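## Task

Get the green and the yellow supplement bottles upright onto the top of the two-door cabinet beside arm3, with each base fully resting on that top. Finish with the tray empty on the arm1/arm2 side, away from the wall opening. The drink can has to finish upright on top of whatever furniture it stands on now. A tray carrying a load travels down one lane without help; an empty tray comes back along the other lane. If the green bottle, the yellow bottle or the drink can contacts a roller lane while no gripper is holding it, the task fails. Anything that stays put only because a robot holds it is not counted. At the end, open the grippers and move the arms away.

## Robot and tools

SETUP. Four identical i2rt Big YAM arms: arm1 and arm2 share one room, arm3 and arm4 are on the other side of a wall with an opening. Objects cross between rooms on a tray riding two roller lanes: loaded trays roll one way by themselves, empty ones roll back on the other lane. Each arm has six revolute joints, a two-finger gripper, and a wrist camera that, with joints 1 and 6 at zero and the hand level and forward, rides above the hand looking toward the fingertips. Reach is roughly 1.0 m from the joint1 axis. Two fixed room cameras: cam_arm1_arm2 and cam_arm3_arm4. Wrist cameras: arm1_cam_wrist, arm2_cam_wrist, arm3_cam_wrist, arm4_cam_wrist (504x504 fisheye). Room cameras give 672x504 images.

FRAME. A single scene frame, origin on the floor, +z up. The point called hand is halfway between the fingertips; its z axis runs along the fingers and the fingers close along its y axis. Foot poses are never printed.

execute_actions. Argument actions is a list holding one action, or empty (then it only reports state and pictures). An action is an object keyed by robot name (arm1..arm4); each robot gets a joints object whose keys are joint names and whose values are absolute targets, not offsets. Keys and ranges: joint1_rad -2.879..2.879 rad (base yaw, positive counter-clockwise seen from above, 0 = direction the foot faces); joint2_rad 0..3.141 (shoulder, 0 = upper arm pointing back roughly level, increasing lifts it up then forward); joint3_rad 0..3.019 (elbow, 0 = folded, increasing opens); joint4_rad -1.692..1.57 (hand pitch, positive tips fingers up); joint5_rad -1.57..1.57 (sideways hand swing, positive toward the arm's right); joint6_rad -2.094..2.094 (hand roll, positive clockwise viewed from behind the hand); gripper_m 0..0.093 metres between fingertips. Done-tolerances are ±0.045, 0.14, 0.09, 0.055, 0.03, 0.035 rad and ±0.003 m. Any number of arms and keys may appear in one action; all start at once and may finish at different moments; one action runs at most 15 s. Omitted joints or arms may keep pushing toward older targets. An unknown key or out-of-range number rejects the whole call and nothing moves. Optional cameras: list of camera names, null or ["all"] for all, [] for none. The pictures line lists which camera each returned image is.

RESULT LINES. joint_positions gives current readings. joint_status tells how each commanded motion ended: reached, off_target (resting away from target, maybe still pushing), contact_stop or time_out (target dropped, joint holds where it stopped, though a timed-out joint may keep a target within 0.375, 0.375, 0.113, 0.225, 0.075, 0.3 rad of its position and keep pushing; on_its_own then names it). joint command not followed (with a cause: line) means a self/inter-arm clearance check refused that arm's joint targets; those joints show not_followed and may be retried each action until they pass. The gripper command still runs. on_its_own lists uncommanded behaviour; its held at value is the target, not the position. To relieve pushing, send the reported position as the target. Small target changes may produce no movement. A loaded joint that is held may sag. MOTOR HOT appears from 85 °C; at 100 °C an OVER-TEMPERATURE FAULT drops that whole arm and its gripper until cool, and affected keys read limit_stop_at_motor_heat; resend their targets afterwards. Heat builds while holding loads, even while you are deliberating, and partly persists into the next scene.

wait: seconds 0 to 10; no new command, the scene keeps running, returns state and images.
zoom_image: camera name and region [x0, y0, x1, y1] in pixels of that camera's latest full image, top-left origin, up to 504x504.
read_manual: optional section, only "licences"; returns URDF licence text, moves nothing.
finished_scene: scene integer (1 or 2); ends it for good after the last command has held, reports success, moves to the next task.

ORDER. If a result reports a stop, any later execute_actions, wait or finished_scene in the same reply are skipped. A reply with no tool call ends everything. The robot holds the last command while you think.

AVOID. The arms do not halt on contact and can shove hard; do not squeeze objects or furniture. Hard pressing between two arms fails and ends the run; hard hits may too. The clearance check ignores fingers, gripper housings and wrist cameras and can act late, so keep arms apart yourself. Joints move at different speeds, so the hand may sweep wide between postures. Do not drop, slam, or knock items, and never send anything onto the floor or out of the work area. Loose objects may get an occasional small shove. Release the bottles only once they stand fully on the cabinet top, keep protected items off the lanes unless gripped, return the empty tray to the arm1/arm2 room clear of the opening, then open and retract.

Each tool is called after "Emit:" by a JSON object that holds its "name" and its "arguments", one argument or row to a line.

## Session

Emit:
{"name": "execute_actions", "arguments": {
  "actions": []
}}

Scene clock: 0.00 s.
Motor temperatures (°C, as the motors report them): arm1=[29 25 25 26 26 25] | arm2=[28 27 27 26 26 25] | arm3=[28 25 26 28 26 25] | arm4=[29 27 26 26 28 26]
arm1.joint_positions: joint1_rad=+0.211 joint2_rad=+0.446 joint3_rad=+1.330 joint4_rad=-1.525 joint5_rad=+0.266 joint6_rad=+0.750 gripper_m=+0.095
arm1.joint_status: not commanded
arm1.hand: x=-1.1443 y=-0.4550 z=+1.4254 quat_wxyz=(-0.252, +0.379, -0.800, -0.390) (m; scene frame)
arm2.joint_positions: joint1_rad=+0.381 joint2_rad=+0.403 joint3_rad=+1.445 joint4_rad=-1.618 joint5_rad=+0.278 joint6_rad=+0.533 gripper_m=+0.095
arm2.joint_status: not commanded
arm2.hand: x=-1.6671 y=+0.1217 z=+1.4320 quat_wxyz=(-0.481, -0.126, -0.861, -0.103) (m; scene frame)
arm3.joint_positions: joint1_rad=+0.630 joint2_rad=+0.531 joint3_rad=+1.368 joint4_rad=-1.275 joint5_rad=-0.053 joint6_rad=-0.650 gripper_m=+0.095
arm3.joint_status: not commanded
arm3.hand: x=+0.9998 y=-0.4365 z=+1.4862 quat_wxyz=(-0.368, +0.836, -0.109, -0.393) (m; scene frame)
arm4.joint_positions: joint1_rad=-0.088 joint2_rad=+0.616 joint3_rad=+1.694 joint4_rad=-1.583 joint5_rad=-0.116 joint6_rad=+0.192 gripper_m=+0.094
arm4.joint_status: not commanded
arm4.hand: x=+1.6024 y=+0.1235 z=+1.4968 quat_wxyz=(+0.057, +0.856, -0.110, -0.503) (m; scene frame)
pictures: arm1_cam_wrist, arm2_cam_wrist, arm3_cam_wrist, arm4_cam_wrist, cam_arm1_arm2, cam_arm3_arm4
Images, in order (width x height): arm1_cam_wrist 504x504, arm2_cam_wrist 504x504, arm3_cam_wrist 504x504, arm4_cam_wrist 504x504, cam_arm1_arm2 672x504, cam_arm3_arm4 672x504.

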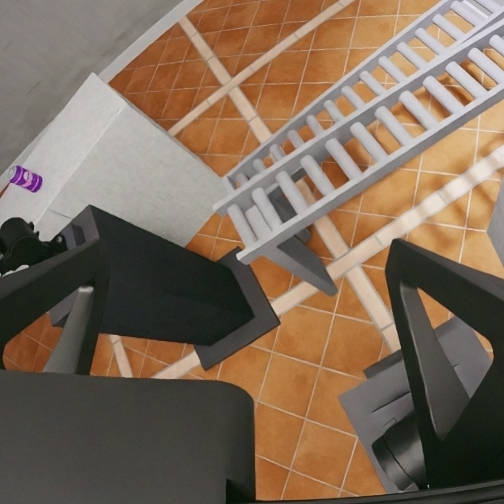

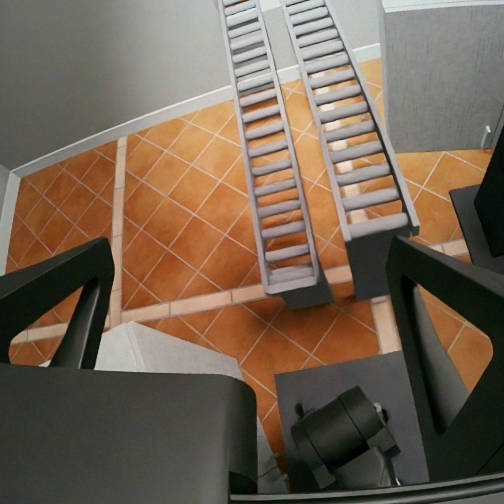

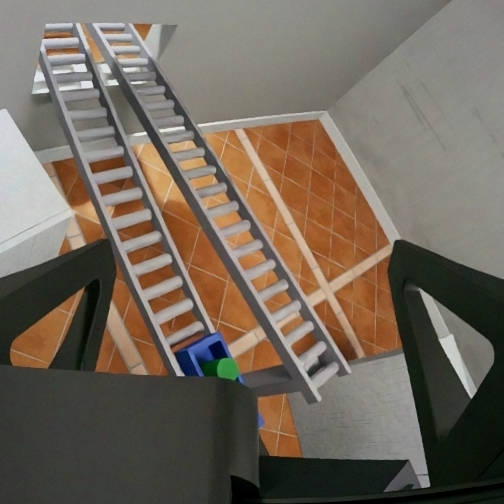

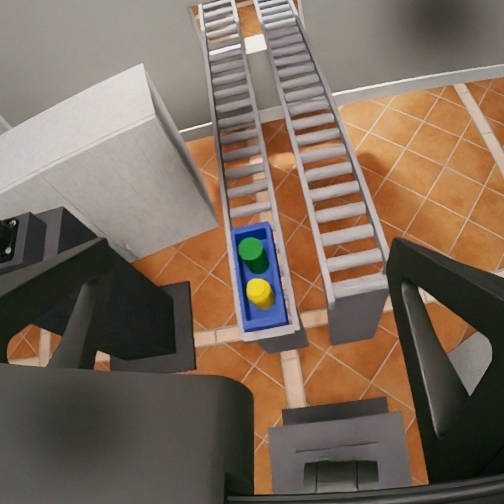

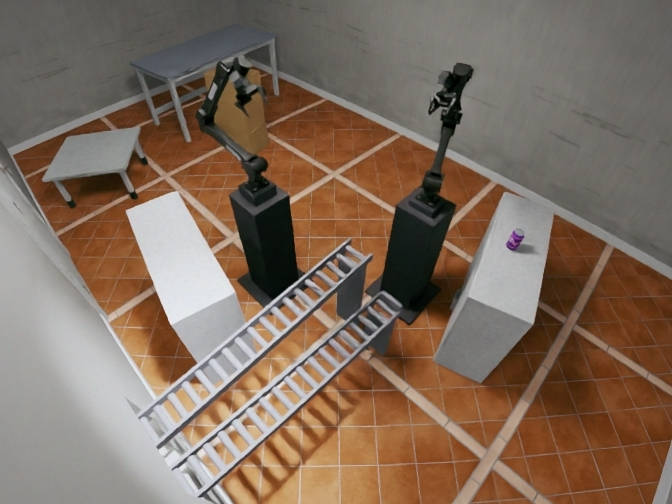

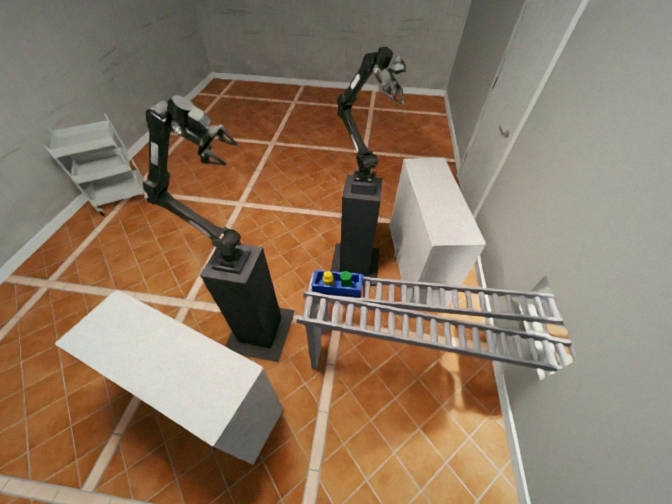

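Emit:
{"name": "execute_actions", "arguments": {
  "actions": [
    {"arm3":{"joints":{"joint1_rad":0,"joint2_rad":1.606,"joint3_rad":1.172,"joint4_rad":-1.137,"joint5_rad":0,"joint6_rad":0}}}
  ],
  "cameras": ["arm3_cam_wrist","arm4_cam_wrist","cam_arm3_arm4"]
}}

Scene clock: 2.43 s.
Motor temperatures (°C, as the motors report them): arm1=[29 25 26 26 26 25] | arm2=[28 27 27 26 26 25] | arm3=[28 25 27 28 26 25] | arm4=[29 27 26 26 28 26]
arm1.joint_positions: joint1_rad=+0.211 joint2_rad=+0.446 joint3_rad=+1.330 joint4_rad=-1.525 joint5_rad=+0.266 joint6_rad=+0.750 gripper_m=+0.095
arm1.joint_status: not commanded
arm1.hand: x=-1.1443 y=-0.4550 z=+1.4254 quat_wxyz=(-0.252, +0.379, -0.800, -0.390) (m; scene frame)
arm2.joint_positions: joint1_rad=+0.381 joint2_rad=+0.403 joint3_rad=+1.445 joint4_rad=-1.618 joint5_rad=+0.278 joint6_rad=+0.533 gripper_m=+0.095
arm2.joint_status: not commanded
arm2.hand: x=-1.6671 y=+0.1217 z=+1.4320 quat_wxyz=(-0.481, -0.126, -0.861, -0.103) (m; scene frame)
arm3.joint_positions: joint1_rad=-0.002 joint2_rad=+1.619 joint3_rad=+1.161 joint4_rad=-1.143 joint5_rad=-0.002 joint6_rad=-0.013 gripper_m=+0.095
arm3.joint_status: all done
arm3.hand: x=+1.1292 y=-0.1572 z=+1.0158 quat_wxyz=(+0.013, +0.711, -0.703, +0.009) (m; scene frame)
arm4.joint_positions: joint1_rad=-0.088 joint2_rad=+0.616 joint3_rad=+1.694 joint4_rad=-1.583 joint5_rad=-0.116 joint6_rad=+0.192 gripper_m=+0.094
arm4.joint_status: not commanded
arm4.hand: x=+1.6024 y=+0.1235 z=+1.4968 quat_wxyz=(+0.057, +0.856, -0.110, -0.503) (m; scene frame)
pictures: arm3_cam_wrist, arm4_cam_wrist, cam_arm3_arm4
Images, in order (width x height): arm3_cam_wrist 504x504, arm4_cam_wrist 504x504, cam_arm3_arm4 672x504.

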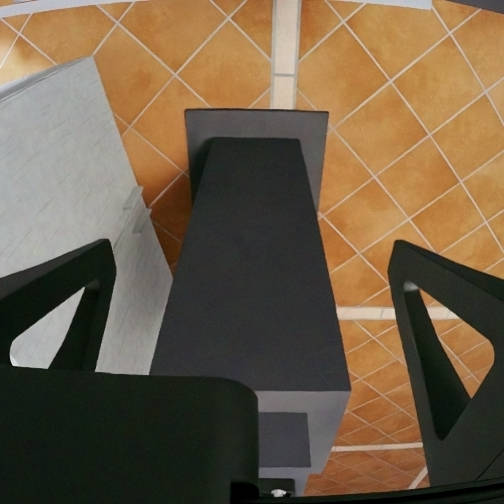

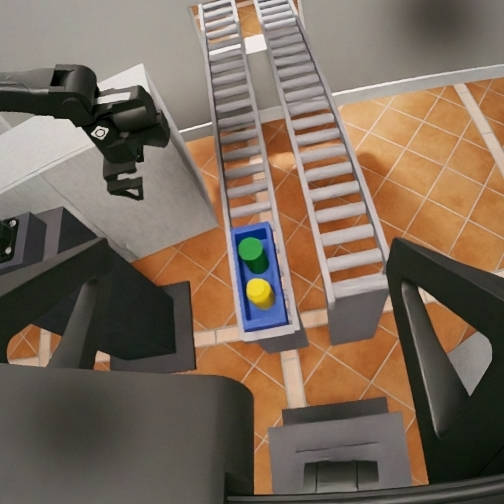

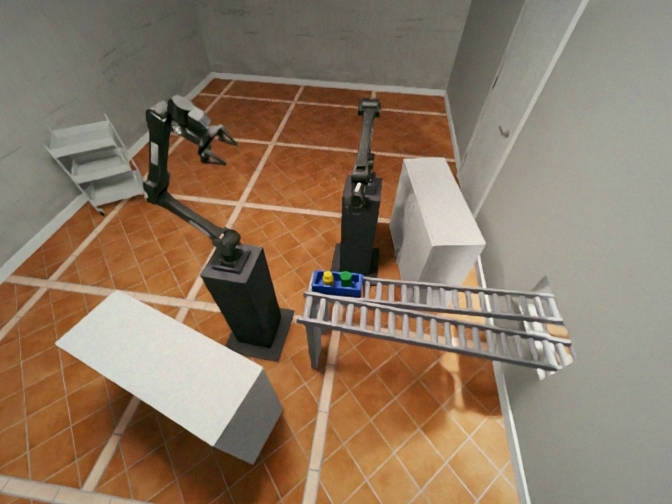

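Emit:
{"name": "execute_actions", "arguments": {
  "actions": [
    {"arm3":{"joints":{"joint4_rad":-0.45}}}
  ],
  "cameras": ["arm3_cam_wrist"]
}}

Emit:
{"name": "execute_actions", "arguments": {
  "actions": [
    {"arm3":{"joints":{"joint2_rad":1.9,"joint4_rad":-0.15}}}
  ],
  "cameras": ["arm3_cam_wrist","arm4_cam_wrist","cam_arm3_arm4"]
}}

Scene clock: 4.03 s.
Motor temperatures (°C, as the motors report them): arm1=[29 25 27 26 26 25] | arm2=[28 27 28 26 26 25] | arm3=[28 25 27 28 26 25] | arm4=[29 27 27 26 28 26]
arm1.joint_positions: joint1_rad=+0.211 joint2_rad=+0.446 joint3_rad=+1.330 joint4_rad=-1.525 joint5_rad=+0.266 joint6_rad=+0.750 gripper_m=+0.095
arm1.joint_status: not commanded
arm1.hand: x=-1.1443 y=-0.4550 z=+1.4254 quat_wxyz=(-0.252, +0.379, -0.800, -0.390) (m; scene frame)
arm2.joint_positions: joint1_rad=+0.381 joint2_rad=+0.403 joint3_rad=+1.445 joint4_rad=-1.618 joint5_rad=+0.278 joint6_rad=+0.533 gripper_m=+0.095
arm2.joint_status: not commanded
arm2.hand: x=-1.6671 y=+0.1217 z=+1.4320 quat_wxyz=(-0.481, -0.126, -0.861, -0.103) (m; scene frame)
arm3.joint_positions: joint1_rad=-0.002 joint2_rad=+1.619 joint3_rad=+1.161 joint4_rad=-0.468 joint5_rad=-0.002 joint6_rad=-0.013 gripper_m=+0.095
arm3.joint_status: all done
arm3.hand: x=+1.1299 y=-0.0018 z=+1.0647 quat_wxyz=(-0.224, +0.674, -0.668, -0.223) (m; scene frame)
arm4.joint_positions: joint1_rad=-0.088 joint2_rad=+0.616 joint3_rad=+1.694 joint4_rad=-1.583 joint5_rad=-0.116 joint6_rad=+0.192 gripper_m=+0.094
arm4.joint_status: not commanded
arm4.hand: x=+1.6024 y=+0.1235 z=+1.4968 quat_wxyz=(+0.057, +0.856, -0.110, -0.503) (m; scene frame)
pictures: arm3_cam_wrist
Images, in order (width x height): arm3_cam_wrist 504x504.

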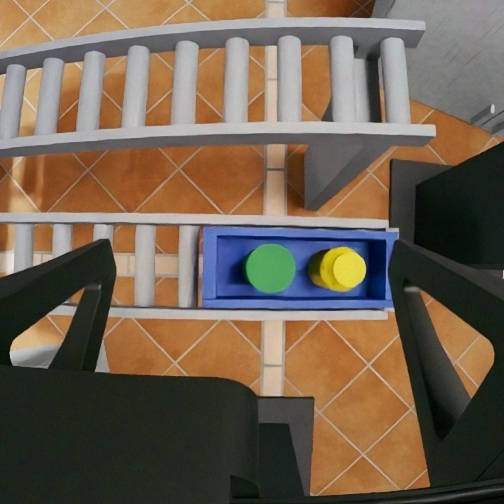

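Scene clock: 5.37 s.
Motor temperatures (°C, as the motors report them): arm1=[29 25 27 26 26 25] | arm2=[28 27 28 26 26 25] | arm3=[28 26 27 28 26 25] | arm4=[29 27 27 26 28 26]
arm1.joint_positions: joint1_rad=+0.211 joint2_rad=+0.446 joint3_rad=+1.330 joint4_rad=-1.525 joint5_rad=+0.266 joint6_rad=+0.750 gripper_m=+0.095
arm1.joint_status: not commanded
arm1.hand: x=-1.1443 y=-0.4550 z=+1.4254 quat_wxyz=(-0.252, +0.379, -0.800, -0.390) (m; scene frame)
arm2.joint_positions: joint1_rad=+0.381 joint2_rad=+0.403 joint3_rad=+1.445 joint4_rad=-1.618 joint5_rad=+0.278 joint6_rad=+0.533 gripper_m=+0.095
arm2.joint_status: not commanded
arm2.hand: x=-1.6671 y=+0.1217 z=+1.4320 quat_wxyz=(-0.481, -0.126, -0.861, -0.103) (m; scene frame)
arm3.joint_positions: joint1_rad=-0.002 joint2_rad=+1.914 joint3_rad=+1.153 joint4_rad=-0.166 joint5_rad=-0.002 joint6_rad=-0.013 gripper_m=+0.095
arm3.joint_status: all done
arm3.hand: x=+1.1296 y=+0.0371 z=+0.9284 quat_wxyz=(-0.223, +0.674, -0.668, -0.223) (m; scene frame)
arm4.joint_positions: joint1_rad=-0.088 joint2_rad=+0.616 joint3_rad=+1.694 joint4_rad=-1.583 joint5_rad=-0.116 joint6_rad=+0.192 gripper_m=+0.094
arm4.joint_status: not commanded
arm4.hand: x=+1.6024 y=+0.1235 z=+1.4968 quat_wxyz=(+0.057, +0.856, -0.110, -0.503) (m; scene frame)
pictures: arm3_cam_wrist, arm4_cam_wrist, cam_arm3_arm4
Images, in order (width x height): arm3_cam_wrist 504x504, arm4_cam_wrist 504x504, cam_arm3_arm4 672x504.

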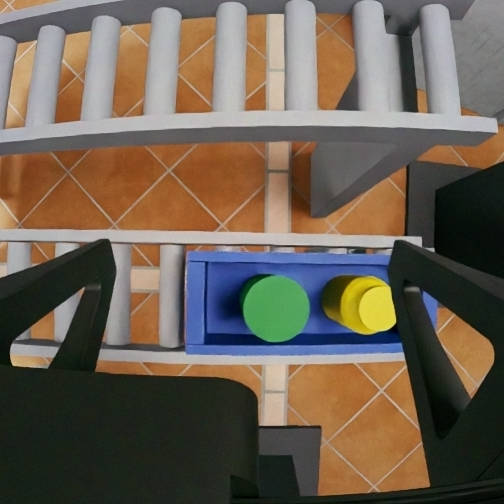

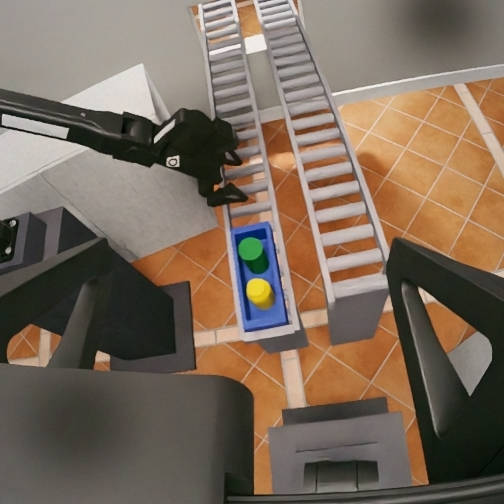

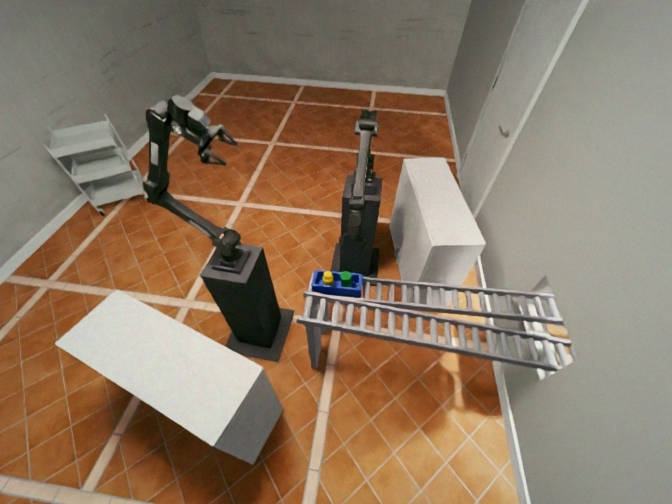

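Emit:
{"name": "execute_actions", "arguments": {
  "actions": [
    {"arm3":{"joints":{"joint1_rad":-0.054,"joint2_rad":2.327,"joint3_rad":1.085,"joint4_rad":0.353}}}
  ],
  "cameras": ["arm3_cam_wrist","arm4_cam_wrist"]
}}

Scene clock: 7.20 s.
Motor temperatures (°C, as the motors report them): arm1=[29 25 27 26 26 25] | arm2=[28 27 28 26 26 25] | arm3=[28 26 27 28 26 25] | arm4=[29 27 27 26 28 26]
arm1.joint_positions: joint1_rad=+0.211 joint2_rad=+0.446 joint3_rad=+1.330 joint4_rad=-1.525 joint5_rad=+0.266 joint6_rad=+0.750 gripper_m=+0.095
arm1.joint_status: not commanded
arm1.hand: x=-1.1443 y=-0.4550 z=+1.4254 quat_wxyz=(-0.252, +0.379, -0.800, -0.390) (m; scene frame)
arm2.joint_positions: joint1_rad=+0.381 joint2_rad=+0.403 joint3_rad=+1.445 joint4_rad=-1.618 joint5_rad=+0.278 joint6_rad=+0.533 gripper_m=+0.095
arm2.joint_status: not commanded
arm2.hand: x=-1.6671 y=+0.1217 z=+1.4320 quat_wxyz=(-0.481, -0.126, -0.861, -0.103) (m; scene frame)
arm3.joint_positions: joint1_rad=-0.054 joint2_rad=+2.340 joint3_rad=+1.066 joint4_rad=+0.338 joint5_rad=-0.002 joint6_rad=-0.013 gripper_m=+0.095
arm3.joint_status: all done
arm3.hand: x=+1.1597 y=-0.0097 z=+0.7166 quat_wxyz=(-0.226, +0.657, -0.686, -0.214) (m; scene frame)
arm4.joint_positions: joint1_rad=-0.088 joint2_rad=+0.616 joint3_rad=+1.694 joint4_rad=-1.583 joint5_rad=-0.116 joint6_rad=+0.192 gripper_m=+0.094
arm4.joint_status: not commanded
arm4.hand: x=+1.6024 y=+0.1235 z=+1.4968 quat_wxyz=(+0.057, +0.856, -0.110, -0.503) (m; scene frame)
pictures: arm3_cam_wrist, arm4_cam_wrist
Images, in order (width x height): arm3_cam_wrist 504x504, arm4_cam_wrist 504x504.

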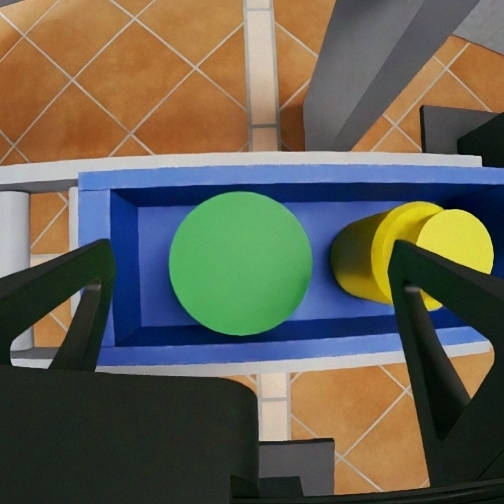

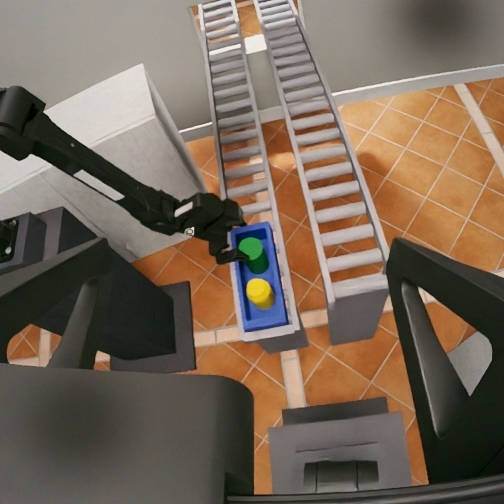

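Emit:
{"name": "execute_actions", "arguments": {
  "actions": [
    {"arm3":{"joints":{"joint1_rad":-0.044,"joint2_rad":2.55,"joint3_rad":1.195,"joint4_rad":0.467}}}
  ],
  "cameras": ["arm3_cam_wrist","arm4_cam_wrist"]
}}

Scene clock: 8.70 s.
Motor temperatures (°C, as the motors report them): arm1=[29 25 28 26 26 25] | arm2=[28 27 28 26 26 25] | arm3=[28 26 27 28 26 25] | arm4=[29 27 27 26 28 26]
arm1.joint_positions: joint1_rad=+0.211 joint2_rad=+0.446 joint3_rad=+1.330 joint4_rad=-1.525 joint5_rad=+0.266 joint6_rad=+0.750 gripper_m=+0.095
arm1.joint_status: not commanded
arm1.hand: x=-1.1443 y=-0.4550 z=+1.4254 quat_wxyz=(-0.252, +0.379, -0.800, -0.390) (m; scene frame)
arm2.joint_positions: joint1_rad=+0.381 joint2_rad=+0.403 joint3_rad=+1.445 joint4_rad=-1.618 joint5_rad=+0.278 joint6_rad=+0.533 gripper_m=+0.095
arm2.joint_status: not commanded
arm2.hand: x=-1.6671 y=+0.1217 z=+1.4320 quat_wxyz=(-0.481, -0.126, -0.861, -0.103) (m; scene frame)
arm3.joint_positions: joint1_rad=-0.054 joint2_rad=+2.571 joint3_rad=+1.184 joint4_rad=+0.456 joint5_rad=-0.002 joint6_rad=-0.013 gripper_m=+0.095
arm3.joint_status: all done
arm3.hand: x=+1.1596 y=-0.0074 z=+0.6296 quat_wxyz=(-0.228, +0.657, -0.686, -0.216) (m; scene frame)
arm4.joint_positions: joint1_rad=-0.088 joint2_rad=+0.616 joint3_rad=+1.694 joint4_rad=-1.583 joint5_rad=-0.116 joint6_rad=+0.192 gripper_m=+0.094
arm4.joint_status: not commanded
arm4.hand: x=+1.6024 y=+0.1235 z=+1.4968 quat_wxyz=(+0.057, +0.856, -0.110, -0.503) (m; scene frame)
pictures: arm3_cam_wrist, arm4_cam_wrist
Images, in order (width x height): arm3_cam_wrist 504x504, arm4_cam_wrist 504x504.

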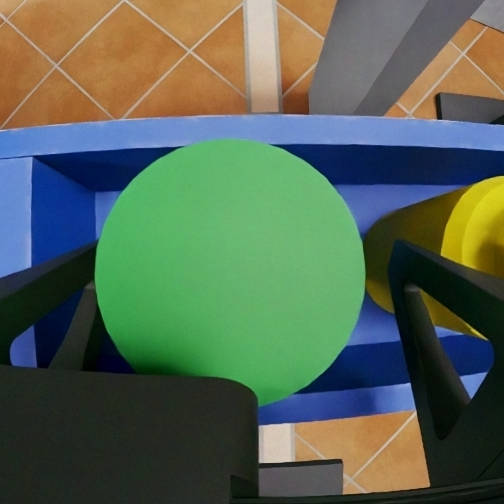

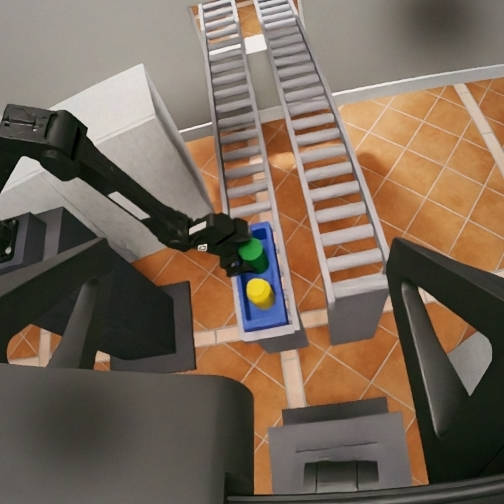

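Emit:
{"name": "execute_actions", "arguments": {
  "actions": [
    {"arm3":{"joints":{"gripper_m":0.04}}}
  ],
  "cameras": []
}}

Emit:
{"name": "execute_actions", "arguments": {
  "actions": [
    {"arm3":{"joints":{"joint2_rad":2.327,"joint3_rad":1.085,"joint4_rad":0.34}}}
  ],
  "cameras": ["arm4_cam_wrist"]
}}

Emit:
{"name": "execute_actions", "arguments": {
  "actions": [
    {"arm3":{"joints":{"joint2_rad":1.3,"joint3_rad":1.0,"joint4_rad":-0.595}}}
  ],
  "cameras": []
}}

Emit:
{"name": "execute_actions", "arguments": {
  "actions": [
    {"arm3":{"joints":{"joint1_rad":1.5}}}
  ],
  "cameras": ["arm3_cam_wrist","cam_arm3_arm4"]
}}

Scene clock: 9.67 s.
Motor temperatures (°C, as the motors report them): arm1=[29 25 28 26 26 25] | arm2=[28 27 28 26 26 25] | arm3=[28 27 27 28 26 25] | arm4=[29 27 27 26 28 26]
arm1.joint_positions: joint1_rad=+0.211 joint2_rad=+0.446 joint3_rad=+1.330 joint4_rad=-1.525 joint5_rad=+0.266 joint6_rad=+0.750 gripper_m=+0.095
arm1.joint_status: not commanded
arm1.hand: x=-1.1443 y=-0.4550 z=+1.4254 quat_wxyz=(-0.252, +0.379, -0.800, -0.390) (m; scene frame)
arm2.joint_positions: joint1_rad=+0.381 joint2_rad=+0.403 joint3_rad=+1.445 joint4_rad=-1.618 joint5_rad=+0.278 joint6_rad=+0.533 gripper_m=+0.095
arm2.joint_status: not commanded
arm2.hand: x=-1.6671 y=+0.1217 z=+1.4320 quat_wxyz=(-0.481, -0.126, -0.861, -0.103) (m; scene frame)
arm3.joint_positions: joint1_rad=-0.053 joint2_rad=+2.571 joint3_rad=+1.184 joint4_rad=+0.456 joint5_rad=+0.000 joint6_rad=-0.012 gripper_m=+0.067
arm3.joint_status: gripper_m off_target (ended at +0.067, target +0.040)
arm3.hand: x=+1.1593 y=-0.0073 z=+0.6296 quat_wxyz=(-0.228, +0.656, -0.686, -0.216) (m; scene frame)
arm4.joint_positions: joint1_rad=-0.088 joint2_rad=+0.616 joint3_rad=+1.694 joint4_rad=-1.583 joint5_rad=-0.116 joint6_rad=+0.192 gripper_m=+0.094
arm4.joint_status: not commanded
arm4.hand: x=+1.6024 y=+0.1235 z=+1.4968 quat_wxyz=(+0.057, +0.856, -0.110, -0.503) (m; scene frame)
pictures: none
No camera images: the call's "cameras" was empty. Leave "cameras" out to get every camera's image.

Scene clock: 10.87 s.
Motor temperatures (°C, as the motors report them): arm1=[29 25 28 26 26 25] | arm2=[28 27 29 26 26 25] | arm3=[28 27 27 28 26 25] | arm4=[29 27 28 26 28 26]
arm1.joint_positions: joint1_rad=+0.211 joint2_rad=+0.446 joint3_rad=+1.330 joint4_rad=-1.525 joint5_rad=+0.266 joint6_rad=+0.750 gripper_m=+0.095
arm1.joint_status: not commanded
arm1.hand: x=-1.1443 y=-0.4550 z=+1.4254 quat_wxyz=(-0.252, +0.379, -0.800, -0.390) (m; scene frame)
arm2.joint_positions: joint1_rad=+0.381 joint2_rad=+0.403 joint3_rad=+1.445 joint4_rad=-1.618 joint5_rad=+0.278 joint6_rad=+0.533 gripper_m=+0.095
arm2.joint_status: not commanded
arm2.hand: x=-1.6671 y=+0.1217 z=+1.4320 quat_wxyz=(-0.481, -0.126, -0.861, -0.103) (m; scene frame)
arm3.joint_positions: joint1_rad=-0.053 joint2_rad=+2.340 joint3_rad=+1.077 joint4_rad=+0.337 joint5_rad=-0.001 joint6_rad=-0.011 gripper_m=+0.066
arm3.joint_status: all done
arm3.hand: x=+1.1595 y=-0.0036 z=+0.7195 quat_wxyz=(-0.230, +0.656, -0.685, -0.218) (m; scene frame)
arm4.joint_positions: joint1_rad=-0.088 joint2_rad=+0.616 joint3_rad=+1.694 joint4_rad=-1.583 joint5_rad=-0.116 joint6_rad=+0.192 gripper_m=+0.094
arm4.joint_status: not commanded
arm4.hand: x=+1.6024 y=+0.1235 z=+1.4968 quat_wxyz=(+0.057, +0.856, -0.110, -0.503) (m; scene frame)
pictures: arm4_cam_wrist
Images, in order (width x height): arm4_cam_wrist 504x504.

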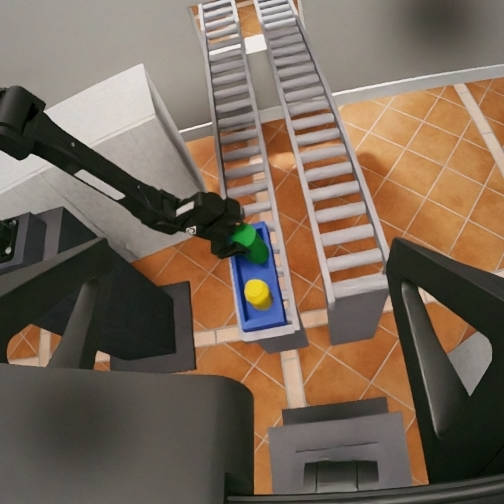

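Scene clock: 12.43 s.
Motor temperatures (°C, as the motors report them): arm1=[29 25 28 26 26 25] | arm2=[28 27 29 26 26 25] | arm3=[28 27 28 28 26 25] | arm4=[29 27 28 26 28 26]
arm1.joint_positions: joint1_rad=+0.211 joint2_rad=+0.446 joint3_rad=+1.330 joint4_rad=-1.525 joint5_rad=+0.266 joint6_rad=+0.750 gripper_m=+0.095
arm1.joint_status: not commanded
arm1.hand: x=-1.1443 y=-0.4550 z=+1.4254 quat_wxyz=(-0.252, +0.379, -0.800, -0.390) (m; scene frame)
arm2.joint_positions: joint1_rad=+0.381 joint2_rad=+0.403 joint3_rad=+1.445 joint4_rad=-1.618 joint5_rad=+0.278 joint6_rad=+0.533 gripper_m=+0.095
arm2.joint_status: not commanded
arm2.hand: x=-1.6671 y=+0.1217 z=+1.4320 quat_wxyz=(-0.481, -0.126, -0.861, -0.103) (m; scene frame)
arm3.joint_positions: joint1_rad=-0.053 joint2_rad=+1.312 joint3_rad=+0.971 joint4_rad=-0.597 joint5_rad=-0.001 joint6_rad=-0.011 gripper_m=+0.066
arm3.joint_status: all done
arm3.hand: x=+1.1552 y=-0.1047 z=+1.1124 quat_wxyz=(-0.225, +0.657, -0.687, -0.213) (m; scene frame)
arm4.joint_positions: joint1_rad=-0.088 joint2_rad=+0.616 joint3_rad=+1.694 joint4_rad=-1.583 joint5_rad=-0.116 joint6_rad=+0.192 gripper_m=+0.094
arm4.joint_status: not commanded
arm4.hand: x=+1.6024 y=+0.1235 z=+1.4968 quat_wxyz=(+0.057, +0.856, -0.110, -0.503) (m; scene frame)
pictures: none
No camera images: the call's "cameras" was empty. Leave "cameras" out to get every camera's image.

Scene clock: 14.27 s.
Motor temperatures (°C, as the motors report them): arm1=[29 25 29 26 26 25] | arm2=[28 27 29 26 26 25] | arm3=[28 27 28 28 26 25] | arm4=[29 27 28 26 28 26]
arm1.joint_positions: joint1_rad=+0.211 joint2_rad=+0.446 joint3_rad=+1.330 joint4_rad=-1.525 joint5_rad=+0.266 joint6_rad=+0.750 gripper_m=+0.095
arm1.joint_status: not commanded
arm1.hand: x=-1.1443 y=-0.4550 z=+1.4254 quat_wxyz=(-0.252, +0.379, -0.800, -0.390) (m; scene frame)
arm2.joint_positions: joint1_rad=+0.381 joint2_rad=+0.403 joint3_rad=+1.445 joint4_rad=-1.618 joint5_rad=+0.278 joint6_rad=+0.533 gripper_m=+0.095
arm2.joint_status: not commanded
arm2.hand: x=-1.6671 y=+0.1217 z=+1.4320 quat_wxyz=(-0.481, -0.126, -0.861, -0.103) (m; scene frame)
arm3.joint_positions: joint1_rad=+1.501 joint2_rad=+1.317 joint3_rad=+0.971 joint4_rad=-0.597 joint5_rad=-0.002 joint6_rad=-0.011 gripper_m=+0.066
arm3.joint_status: all done
arm3.hand: x=+0.6329 y=-0.5645 z=+1.1123 quat_wxyz=(-0.011, +0.950, -0.028, -0.310) (m; scene frame)
arm4.joint_positions: joint1_rad=-0.088 joint2_rad=+0.616 joint3_rad=+1.694 joint4_rad=-1.583 joint5_rad=-0.116 joint6_rad=+0.192 gripper_m=+0.094
arm4.joint_status: not commanded
arm4.hand: x=+1.6024 y=+0.1235 z=+1.4968 quat_wxyz=(+0.057, +0.856, -0.110, -0.503) (m; scene frame)
pictures: arm3_cam_wrist, cam_arm3_arm4
Images, in order (width x height): arm3_cam_wrist 504x504, cam_arm3_arm4 672x504.

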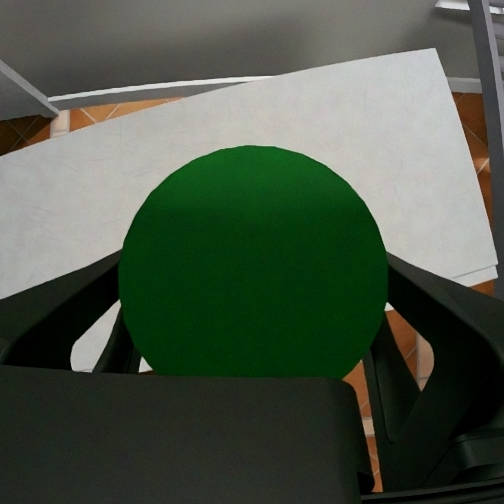

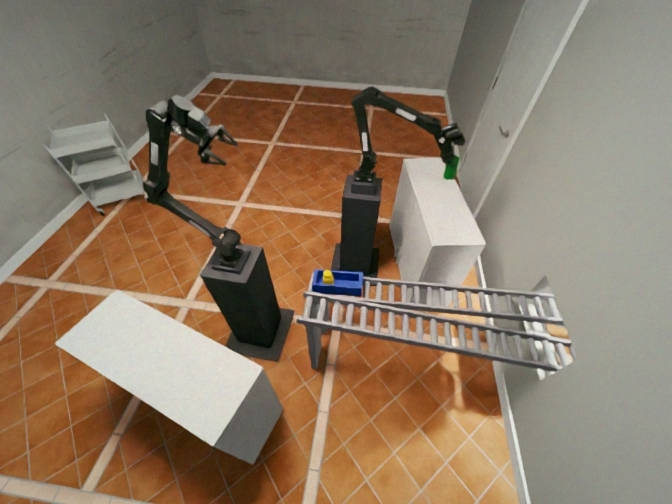

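Emit:
{"name": "execute_actions", "arguments": {
  "actions": [
    {"arm3":{"joints":{"joint2_rad":1.705,"joint3_rad":0.95,"joint4_rad":-0.115}}}
  ],
  "cameras": ["arm3_cam_wrist","cam_arm3_arm4","arm4_cam_wrist"]
}}

Emit:
{"name": "zoom_image", "arguments": {
  "camera": "cam_arm3_arm4",
  "region": [340, 100, 520, 280]
}}

Scene clock: 15.80 s.
Motor temperatures (°C, as the motors report them): arm1=[29 25 29 26 26 25] | arm2=[28 27 29 26 26 25] | arm3=[28 27 29 28 26 25] | arm4=[29 27 28 26 28 26]
arm1.joint_positions: joint1_rad=+0.211 joint2_rad=+0.446 joint3_rad=+1.330 joint4_rad=-1.525 joint5_rad=+0.266 joint6_rad=+0.750 gripper_m=+0.095
arm1.joint_status: not commanded
arm1.hand: x=-1.1443 y=-0.4550 z=+1.4254 quat_wxyz=(-0.252, +0.379, -0.800, -0.390) (m; scene frame)
arm2.joint_positions: joint1_rad=+0.381 joint2_rad=+0.403 joint3_rad=+1.445 joint4_rad=-1.618 joint5_rad=+0.278 joint6_rad=+0.533 gripper_m=+0.095
arm2.joint_status: not commanded
arm2.hand: x=-1.6671 y=+0.1217 z=+1.4320 quat_wxyz=(-0.481, -0.126, -0.861, -0.103) (m; scene frame)
arm3.joint_positions: joint1_rad=+1.501 joint2_rad=+1.736 joint3_rad=+0.922 joint4_rad=-0.141 joint5_rad=-0.002 joint6_rad=-0.011 gripper_m=+0.066
arm3.joint_status: all done
arm3.hand: x=+0.5731 y=-0.5604 z=+0.9417 quat_wxyz=(-0.011, +0.952, -0.028, -0.305) (m; scene frame)
arm4.joint_positions: joint1_rad=-0.088 joint2_rad=+0.616 joint3_rad=+1.694 joint4_rad=-1.583 joint5_rad=-0.116 joint6_rad=+0.192 gripper_m=+0.094
arm4.joint_status: not commanded
arm4.hand: x=+1.6024 y=+0.1235 z=+1.4968 quat_wxyz=(+0.057, +0.856, -0.110, -0.503) (m; scene frame)
pictures: arm3_cam_wrist, arm4_cam_wrist, cam_arm3_arm4
Images, in order (width x height): arm3_cam_wrist 504x504, arm4_cam_wrist 504x504, cam_arm3_arm4 672x504.

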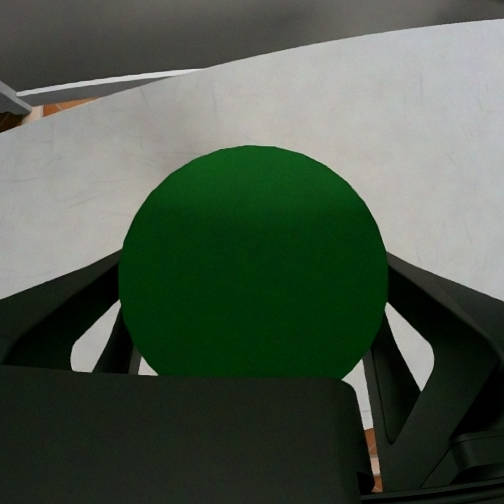

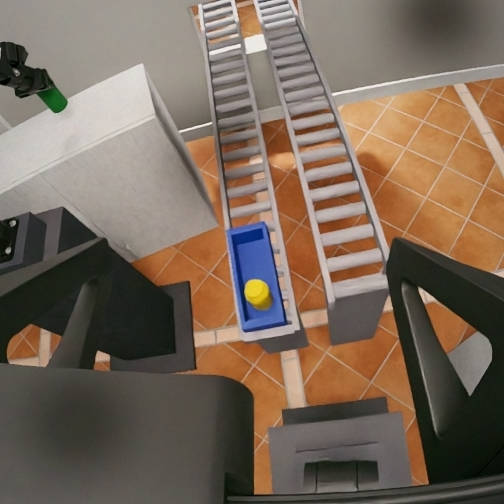

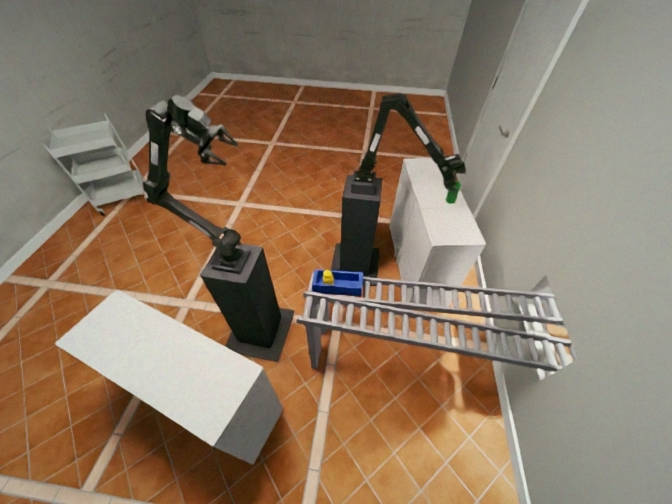

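Region (340, 100, 520, 280) of cam_arm3_arm4's 672x504 image, scaled by 2.800, with more detail than that image has.

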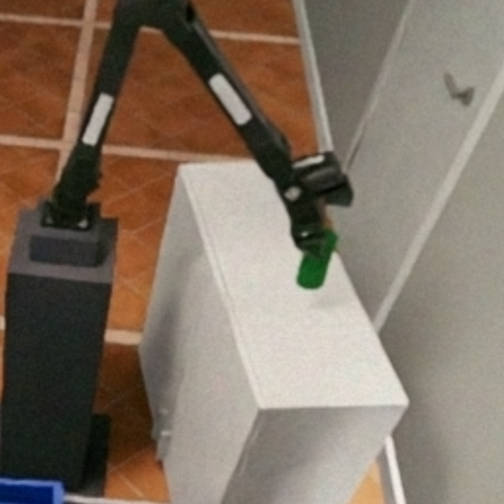

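Emit:
{"name": "execute_actions", "arguments": {
  "actions": [
    {"arm3":{"joints":{"joint2_rad":1.85,"joint4_rad":0.05}}}
  ],
  "cameras": ["cam_arm3_arm4","arm4_cam_wrist"]
}}

Emit:
{"name": "zoom_image", "arguments": {
  "camera": "arm4_cam_wrist",
  "region": [0, 30, 170, 200]
}}

Emit:
{"name": "zoom_image", "arguments": {
  "camera": "cam_arm3_arm4",
  "region": [400, 150, 500, 250]
}}

Scene clock: 17.07 s.
Motor temperatures (°C, as the motors report them): arm1=[29 25 29 26 26 25] | arm2=[28 27 29 26 26 25] | arm3=[28 27 29 28 26 25] | arm4=[29 27 28 26 28 26]
arm1.joint_positions: joint1_rad=+0.211 joint2_rad=+0.446 joint3_rad=+1.330 joint4_rad=-1.525 joint5_rad=+0.266 joint6_rad=+0.750 gripper_m=+0.095
arm1.joint_status: not commanded
arm1.hand: x=-1.1443 y=-0.4550 z=+1.4254 quat_wxyz=(-0.252, +0.379, -0.800, -0.390) (m; scene frame)
arm2.joint_positions: joint1_rad=+0.381 joint2_rad=+0.403 joint3_rad=+1.445 joint4_rad=-1.618 joint5_rad=+0.278 joint6_rad=+0.533 gripper_m=+0.095
arm2.joint_status: not commanded
arm2.hand: x=-1.6671 y=+0.1217 z=+1.4320 quat_wxyz=(-0.481, -0.126, -0.861, -0.103) (m; scene frame)
arm3.joint_positions: joint1_rad=+1.501 joint2_rad=+1.885 joint3_rad=+0.922 joint4_rad=+0.023 joint5_rad=-0.002 joint6_rad=-0.011 gripper_m=+0.066
arm3.joint_status: all done
arm3.hand: x=+0.5618 y=-0.5597 z=+0.8847 quat_wxyz=(-0.011, +0.950, -0.028, -0.312) (m; scene frame)
arm4.joint_positions: joint1_rad=-0.088 joint2_rad=+0.616 joint3_rad=+1.694 joint4_rad=-1.583 joint5_rad=-0.116 joint6_rad=+0.192 gripper_m=+0.094
arm4.joint_status: not commanded
arm4.hand: x=+1.6024 y=+0.1235 z=+1.4968 quat_wxyz=(+0.057, +0.856, -0.110, -0.503) (m; scene frame)
pictures: arm4_cam_wrist, cam_arm3_arm4
Images, in order (width x height): arm4_cam_wrist 504x504, cam_arm3_arm4 672x504.

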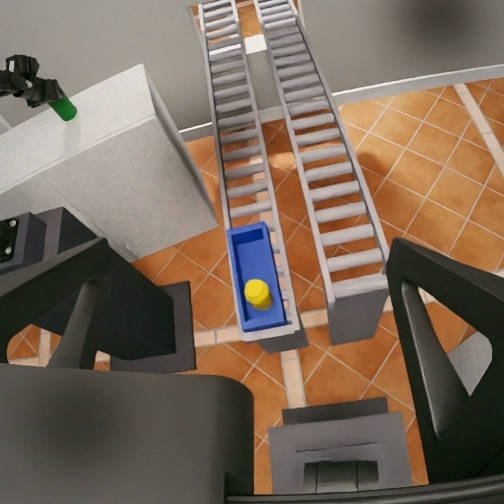

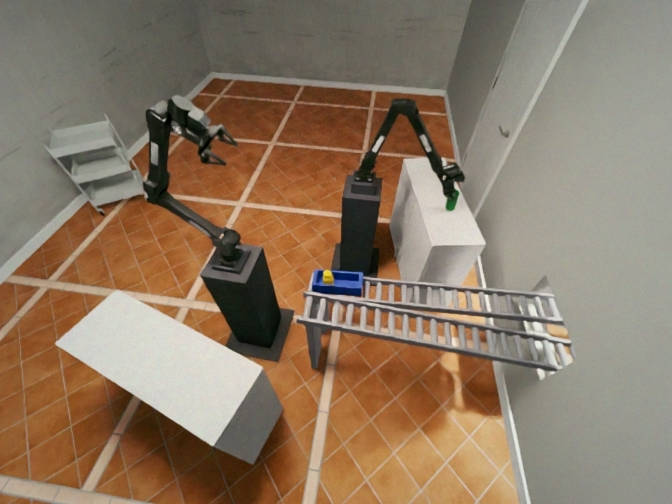

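Region (0, 30, 170, 200) of arm4_cam_wrist's 504x504 image, scaled by 2.965, with more detail than that image has.

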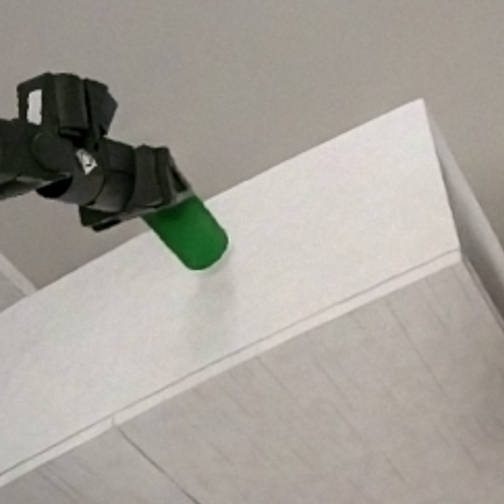

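Region (400, 150, 500, 250) of cam_arm3_arm4's 672x504 image, scaled by 5.040, with more detail than that image has.

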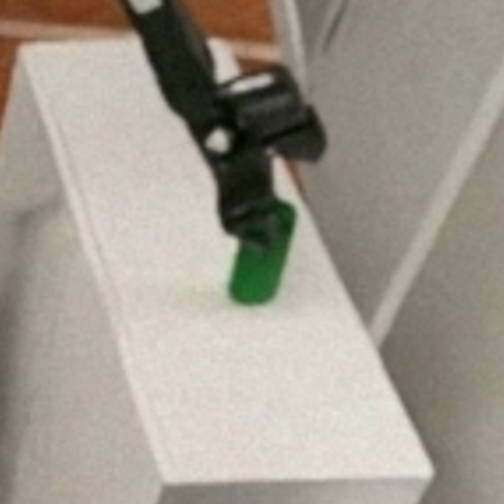

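Close, perhaps 1 cm.

Emit:
{"name": "execute_actions", "arguments": {
  "actions": [
    {"arm3":{"joints":{"joint2_rad":1.885,"joint4_rad":0.09}}}
  ],
  "cameras": ["arm4_cam_wrist"]
}}

Emit:
{"name": "zoom_image", "arguments": {
  "camera": "arm4_cam_wrist",
  "region": [0, 30, 170, 200]
}}

Scene clock: 17.93 s.
Motor temperatures (°C, as the motors report them): arm1=[29 25 29 26 26 25] | arm2=[28 27 29 26 26 25] | arm3=[28 27 29 28 26 25] | arm4=[29 27 28 26 28 26]
arm1.joint_positions: joint1_rad=+0.211 joint2_rad=+0.446 joint3_rad=+1.330 joint4_rad=-1.525 joint5_rad=+0.266 joint6_rad=+0.750 gripper_m=+0.095
arm1.joint_status: not commanded
arm1.hand: x=-1.1443 y=-0.4550 z=+1.4254 quat_wxyz=(-0.252, +0.379, -0.800, -0.390) (m; scene frame)
arm2.joint_positions: joint1_rad=+0.381 joint2_rad=+0.403 joint3_rad=+1.445 joint4_rad=-1.618 joint5_rad=+0.278 joint6_rad=+0.533 gripper_m=+0.095
arm2.joint_status: not commanded
arm2.hand: x=-1.6671 y=+0.1217 z=+1.4320 quat_wxyz=(-0.481, -0.126, -0.861, -0.103) (m; scene frame)
arm3.joint_positions: joint1_rad=+1.501 joint2_rad=+1.895 joint3_rad=+0.922 joint4_rad=+0.062 joint5_rad=-0.002 joint6_rad=-0.011 gripper_m=+0.066
arm3.joint_status: all done
arm3.hand: x=+0.5560 y=-0.5593 z=+0.8847 quat_wxyz=(-0.012, +0.945, -0.028, -0.325) (m; scene frame)
arm4.joint_positions: joint1_rad=-0.088 joint2_rad=+0.616 joint3_rad=+1.694 joint4_rad=-1.583 joint5_rad=-0.116 joint6_rad=+0.192 gripper_m=+0.094
arm4.joint_status: not commanded
arm4.hand: x=+1.6024 y=+0.1235 z=+1.4968 quat_wxyz=(+0.057, +0.856, -0.110, -0.503) (m; scene frame)
pictures: arm4_cam_wrist
Images, in order (width x height): arm4_cam_wrist 504x504.

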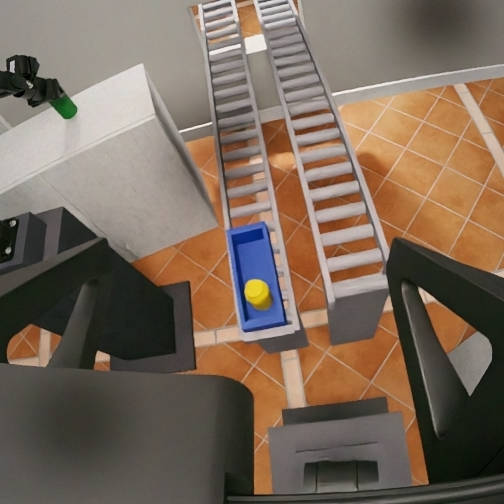

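Region (0, 30, 170, 200) of arm4_cam_wrist's 504x504 image, scaled by 2.965, with more detail than that image has.

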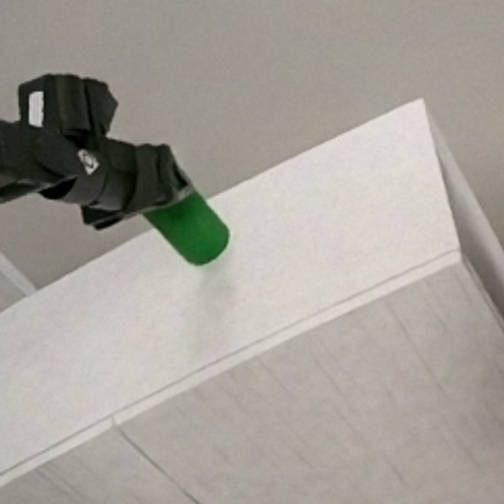

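Ambiguous (friction or contact). Try a bit more.

Emit:
{"name": "execute_actions", "arguments": {
  "actions": [
    {"arm3":{"joints":{"joint2_rad":1.92}}}
  ],
  "cameras": ["arm4_cam_wrist"]
}}

Emit:
{"name": "zoom_image", "arguments": {
  "camera": "arm4_cam_wrist",
  "region": [0, 30, 170, 200]
}}

Scene clock: 18.77 s.
Motor temperatures (°C, as the motors report them): arm1=[29 25 29 26 26 25] | arm2=[28 27 29 26 26 25] | arm3=[28 27 29 28 26 25] | arm4=[29 27 28 26 28 26]
arm1.joint_positions: joint1_rad=+0.211 joint2_rad=+0.446 joint3_rad=+1.330 joint4_rad=-1.525 joint5_rad=+0.266 joint6_rad=+0.750 gripper_m=+0.095
arm1.joint_status: not commanded
arm1.hand: x=-1.1443 y=-0.4550 z=+1.4254 quat_wxyz=(-0.252, +0.379, -0.800, -0.390) (m; scene frame)
arm2.joint_positions: joint1_rad=+0.381 joint2_rad=+0.403 joint3_rad=+1.445 joint4_rad=-1.618 joint5_rad=+0.278 joint6_rad=+0.533 gripper_m=+0.095
arm2.joint_status: not commanded
arm2.hand: x=-1.6671 y=+0.1217 z=+1.4320 quat_wxyz=(-0.481, -0.126, -0.861, -0.103) (m; scene frame)
arm3.joint_positions: joint1_rad=+1.501 joint2_rad=+1.939 joint3_rad=+0.922 joint4_rad=+0.065 joint5_rad=-0.002 joint6_rad=-0.011 gripper_m=+0.066
arm3.joint_status: all done
arm3.hand: x=+0.5633 y=-0.5598 z=+0.8613 quat_wxyz=(-0.011, +0.952, -0.028, -0.306) (m; scene frame)
arm4.joint_positions: joint1_rad=-0.088 joint2_rad=+0.616 joint3_rad=+1.694 joint4_rad=-1.583 joint5_rad=-0.116 joint6_rad=+0.192 gripper_m=+0.094
arm4.joint_status: not commanded
arm4.hand: x=+1.6024 y=+0.1235 z=+1.4968 quat_wxyz=(+0.057, +0.856, -0.110, -0.503) (m; scene frame)
pictures: arm4_cam_wrist
Images, in order (width x height): arm4_cam_wrist 504x504.

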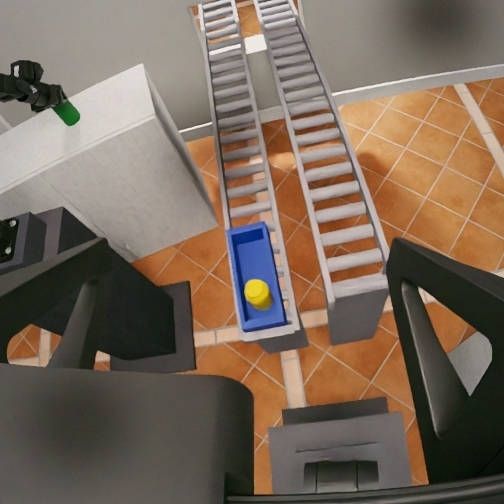

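Region (0, 30, 170, 200) of arm4_cam_wrist's 504x504 image, scaled by 2.965, with more detail than that image has.

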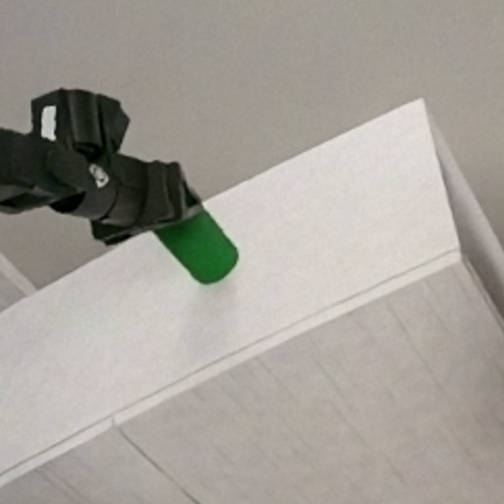

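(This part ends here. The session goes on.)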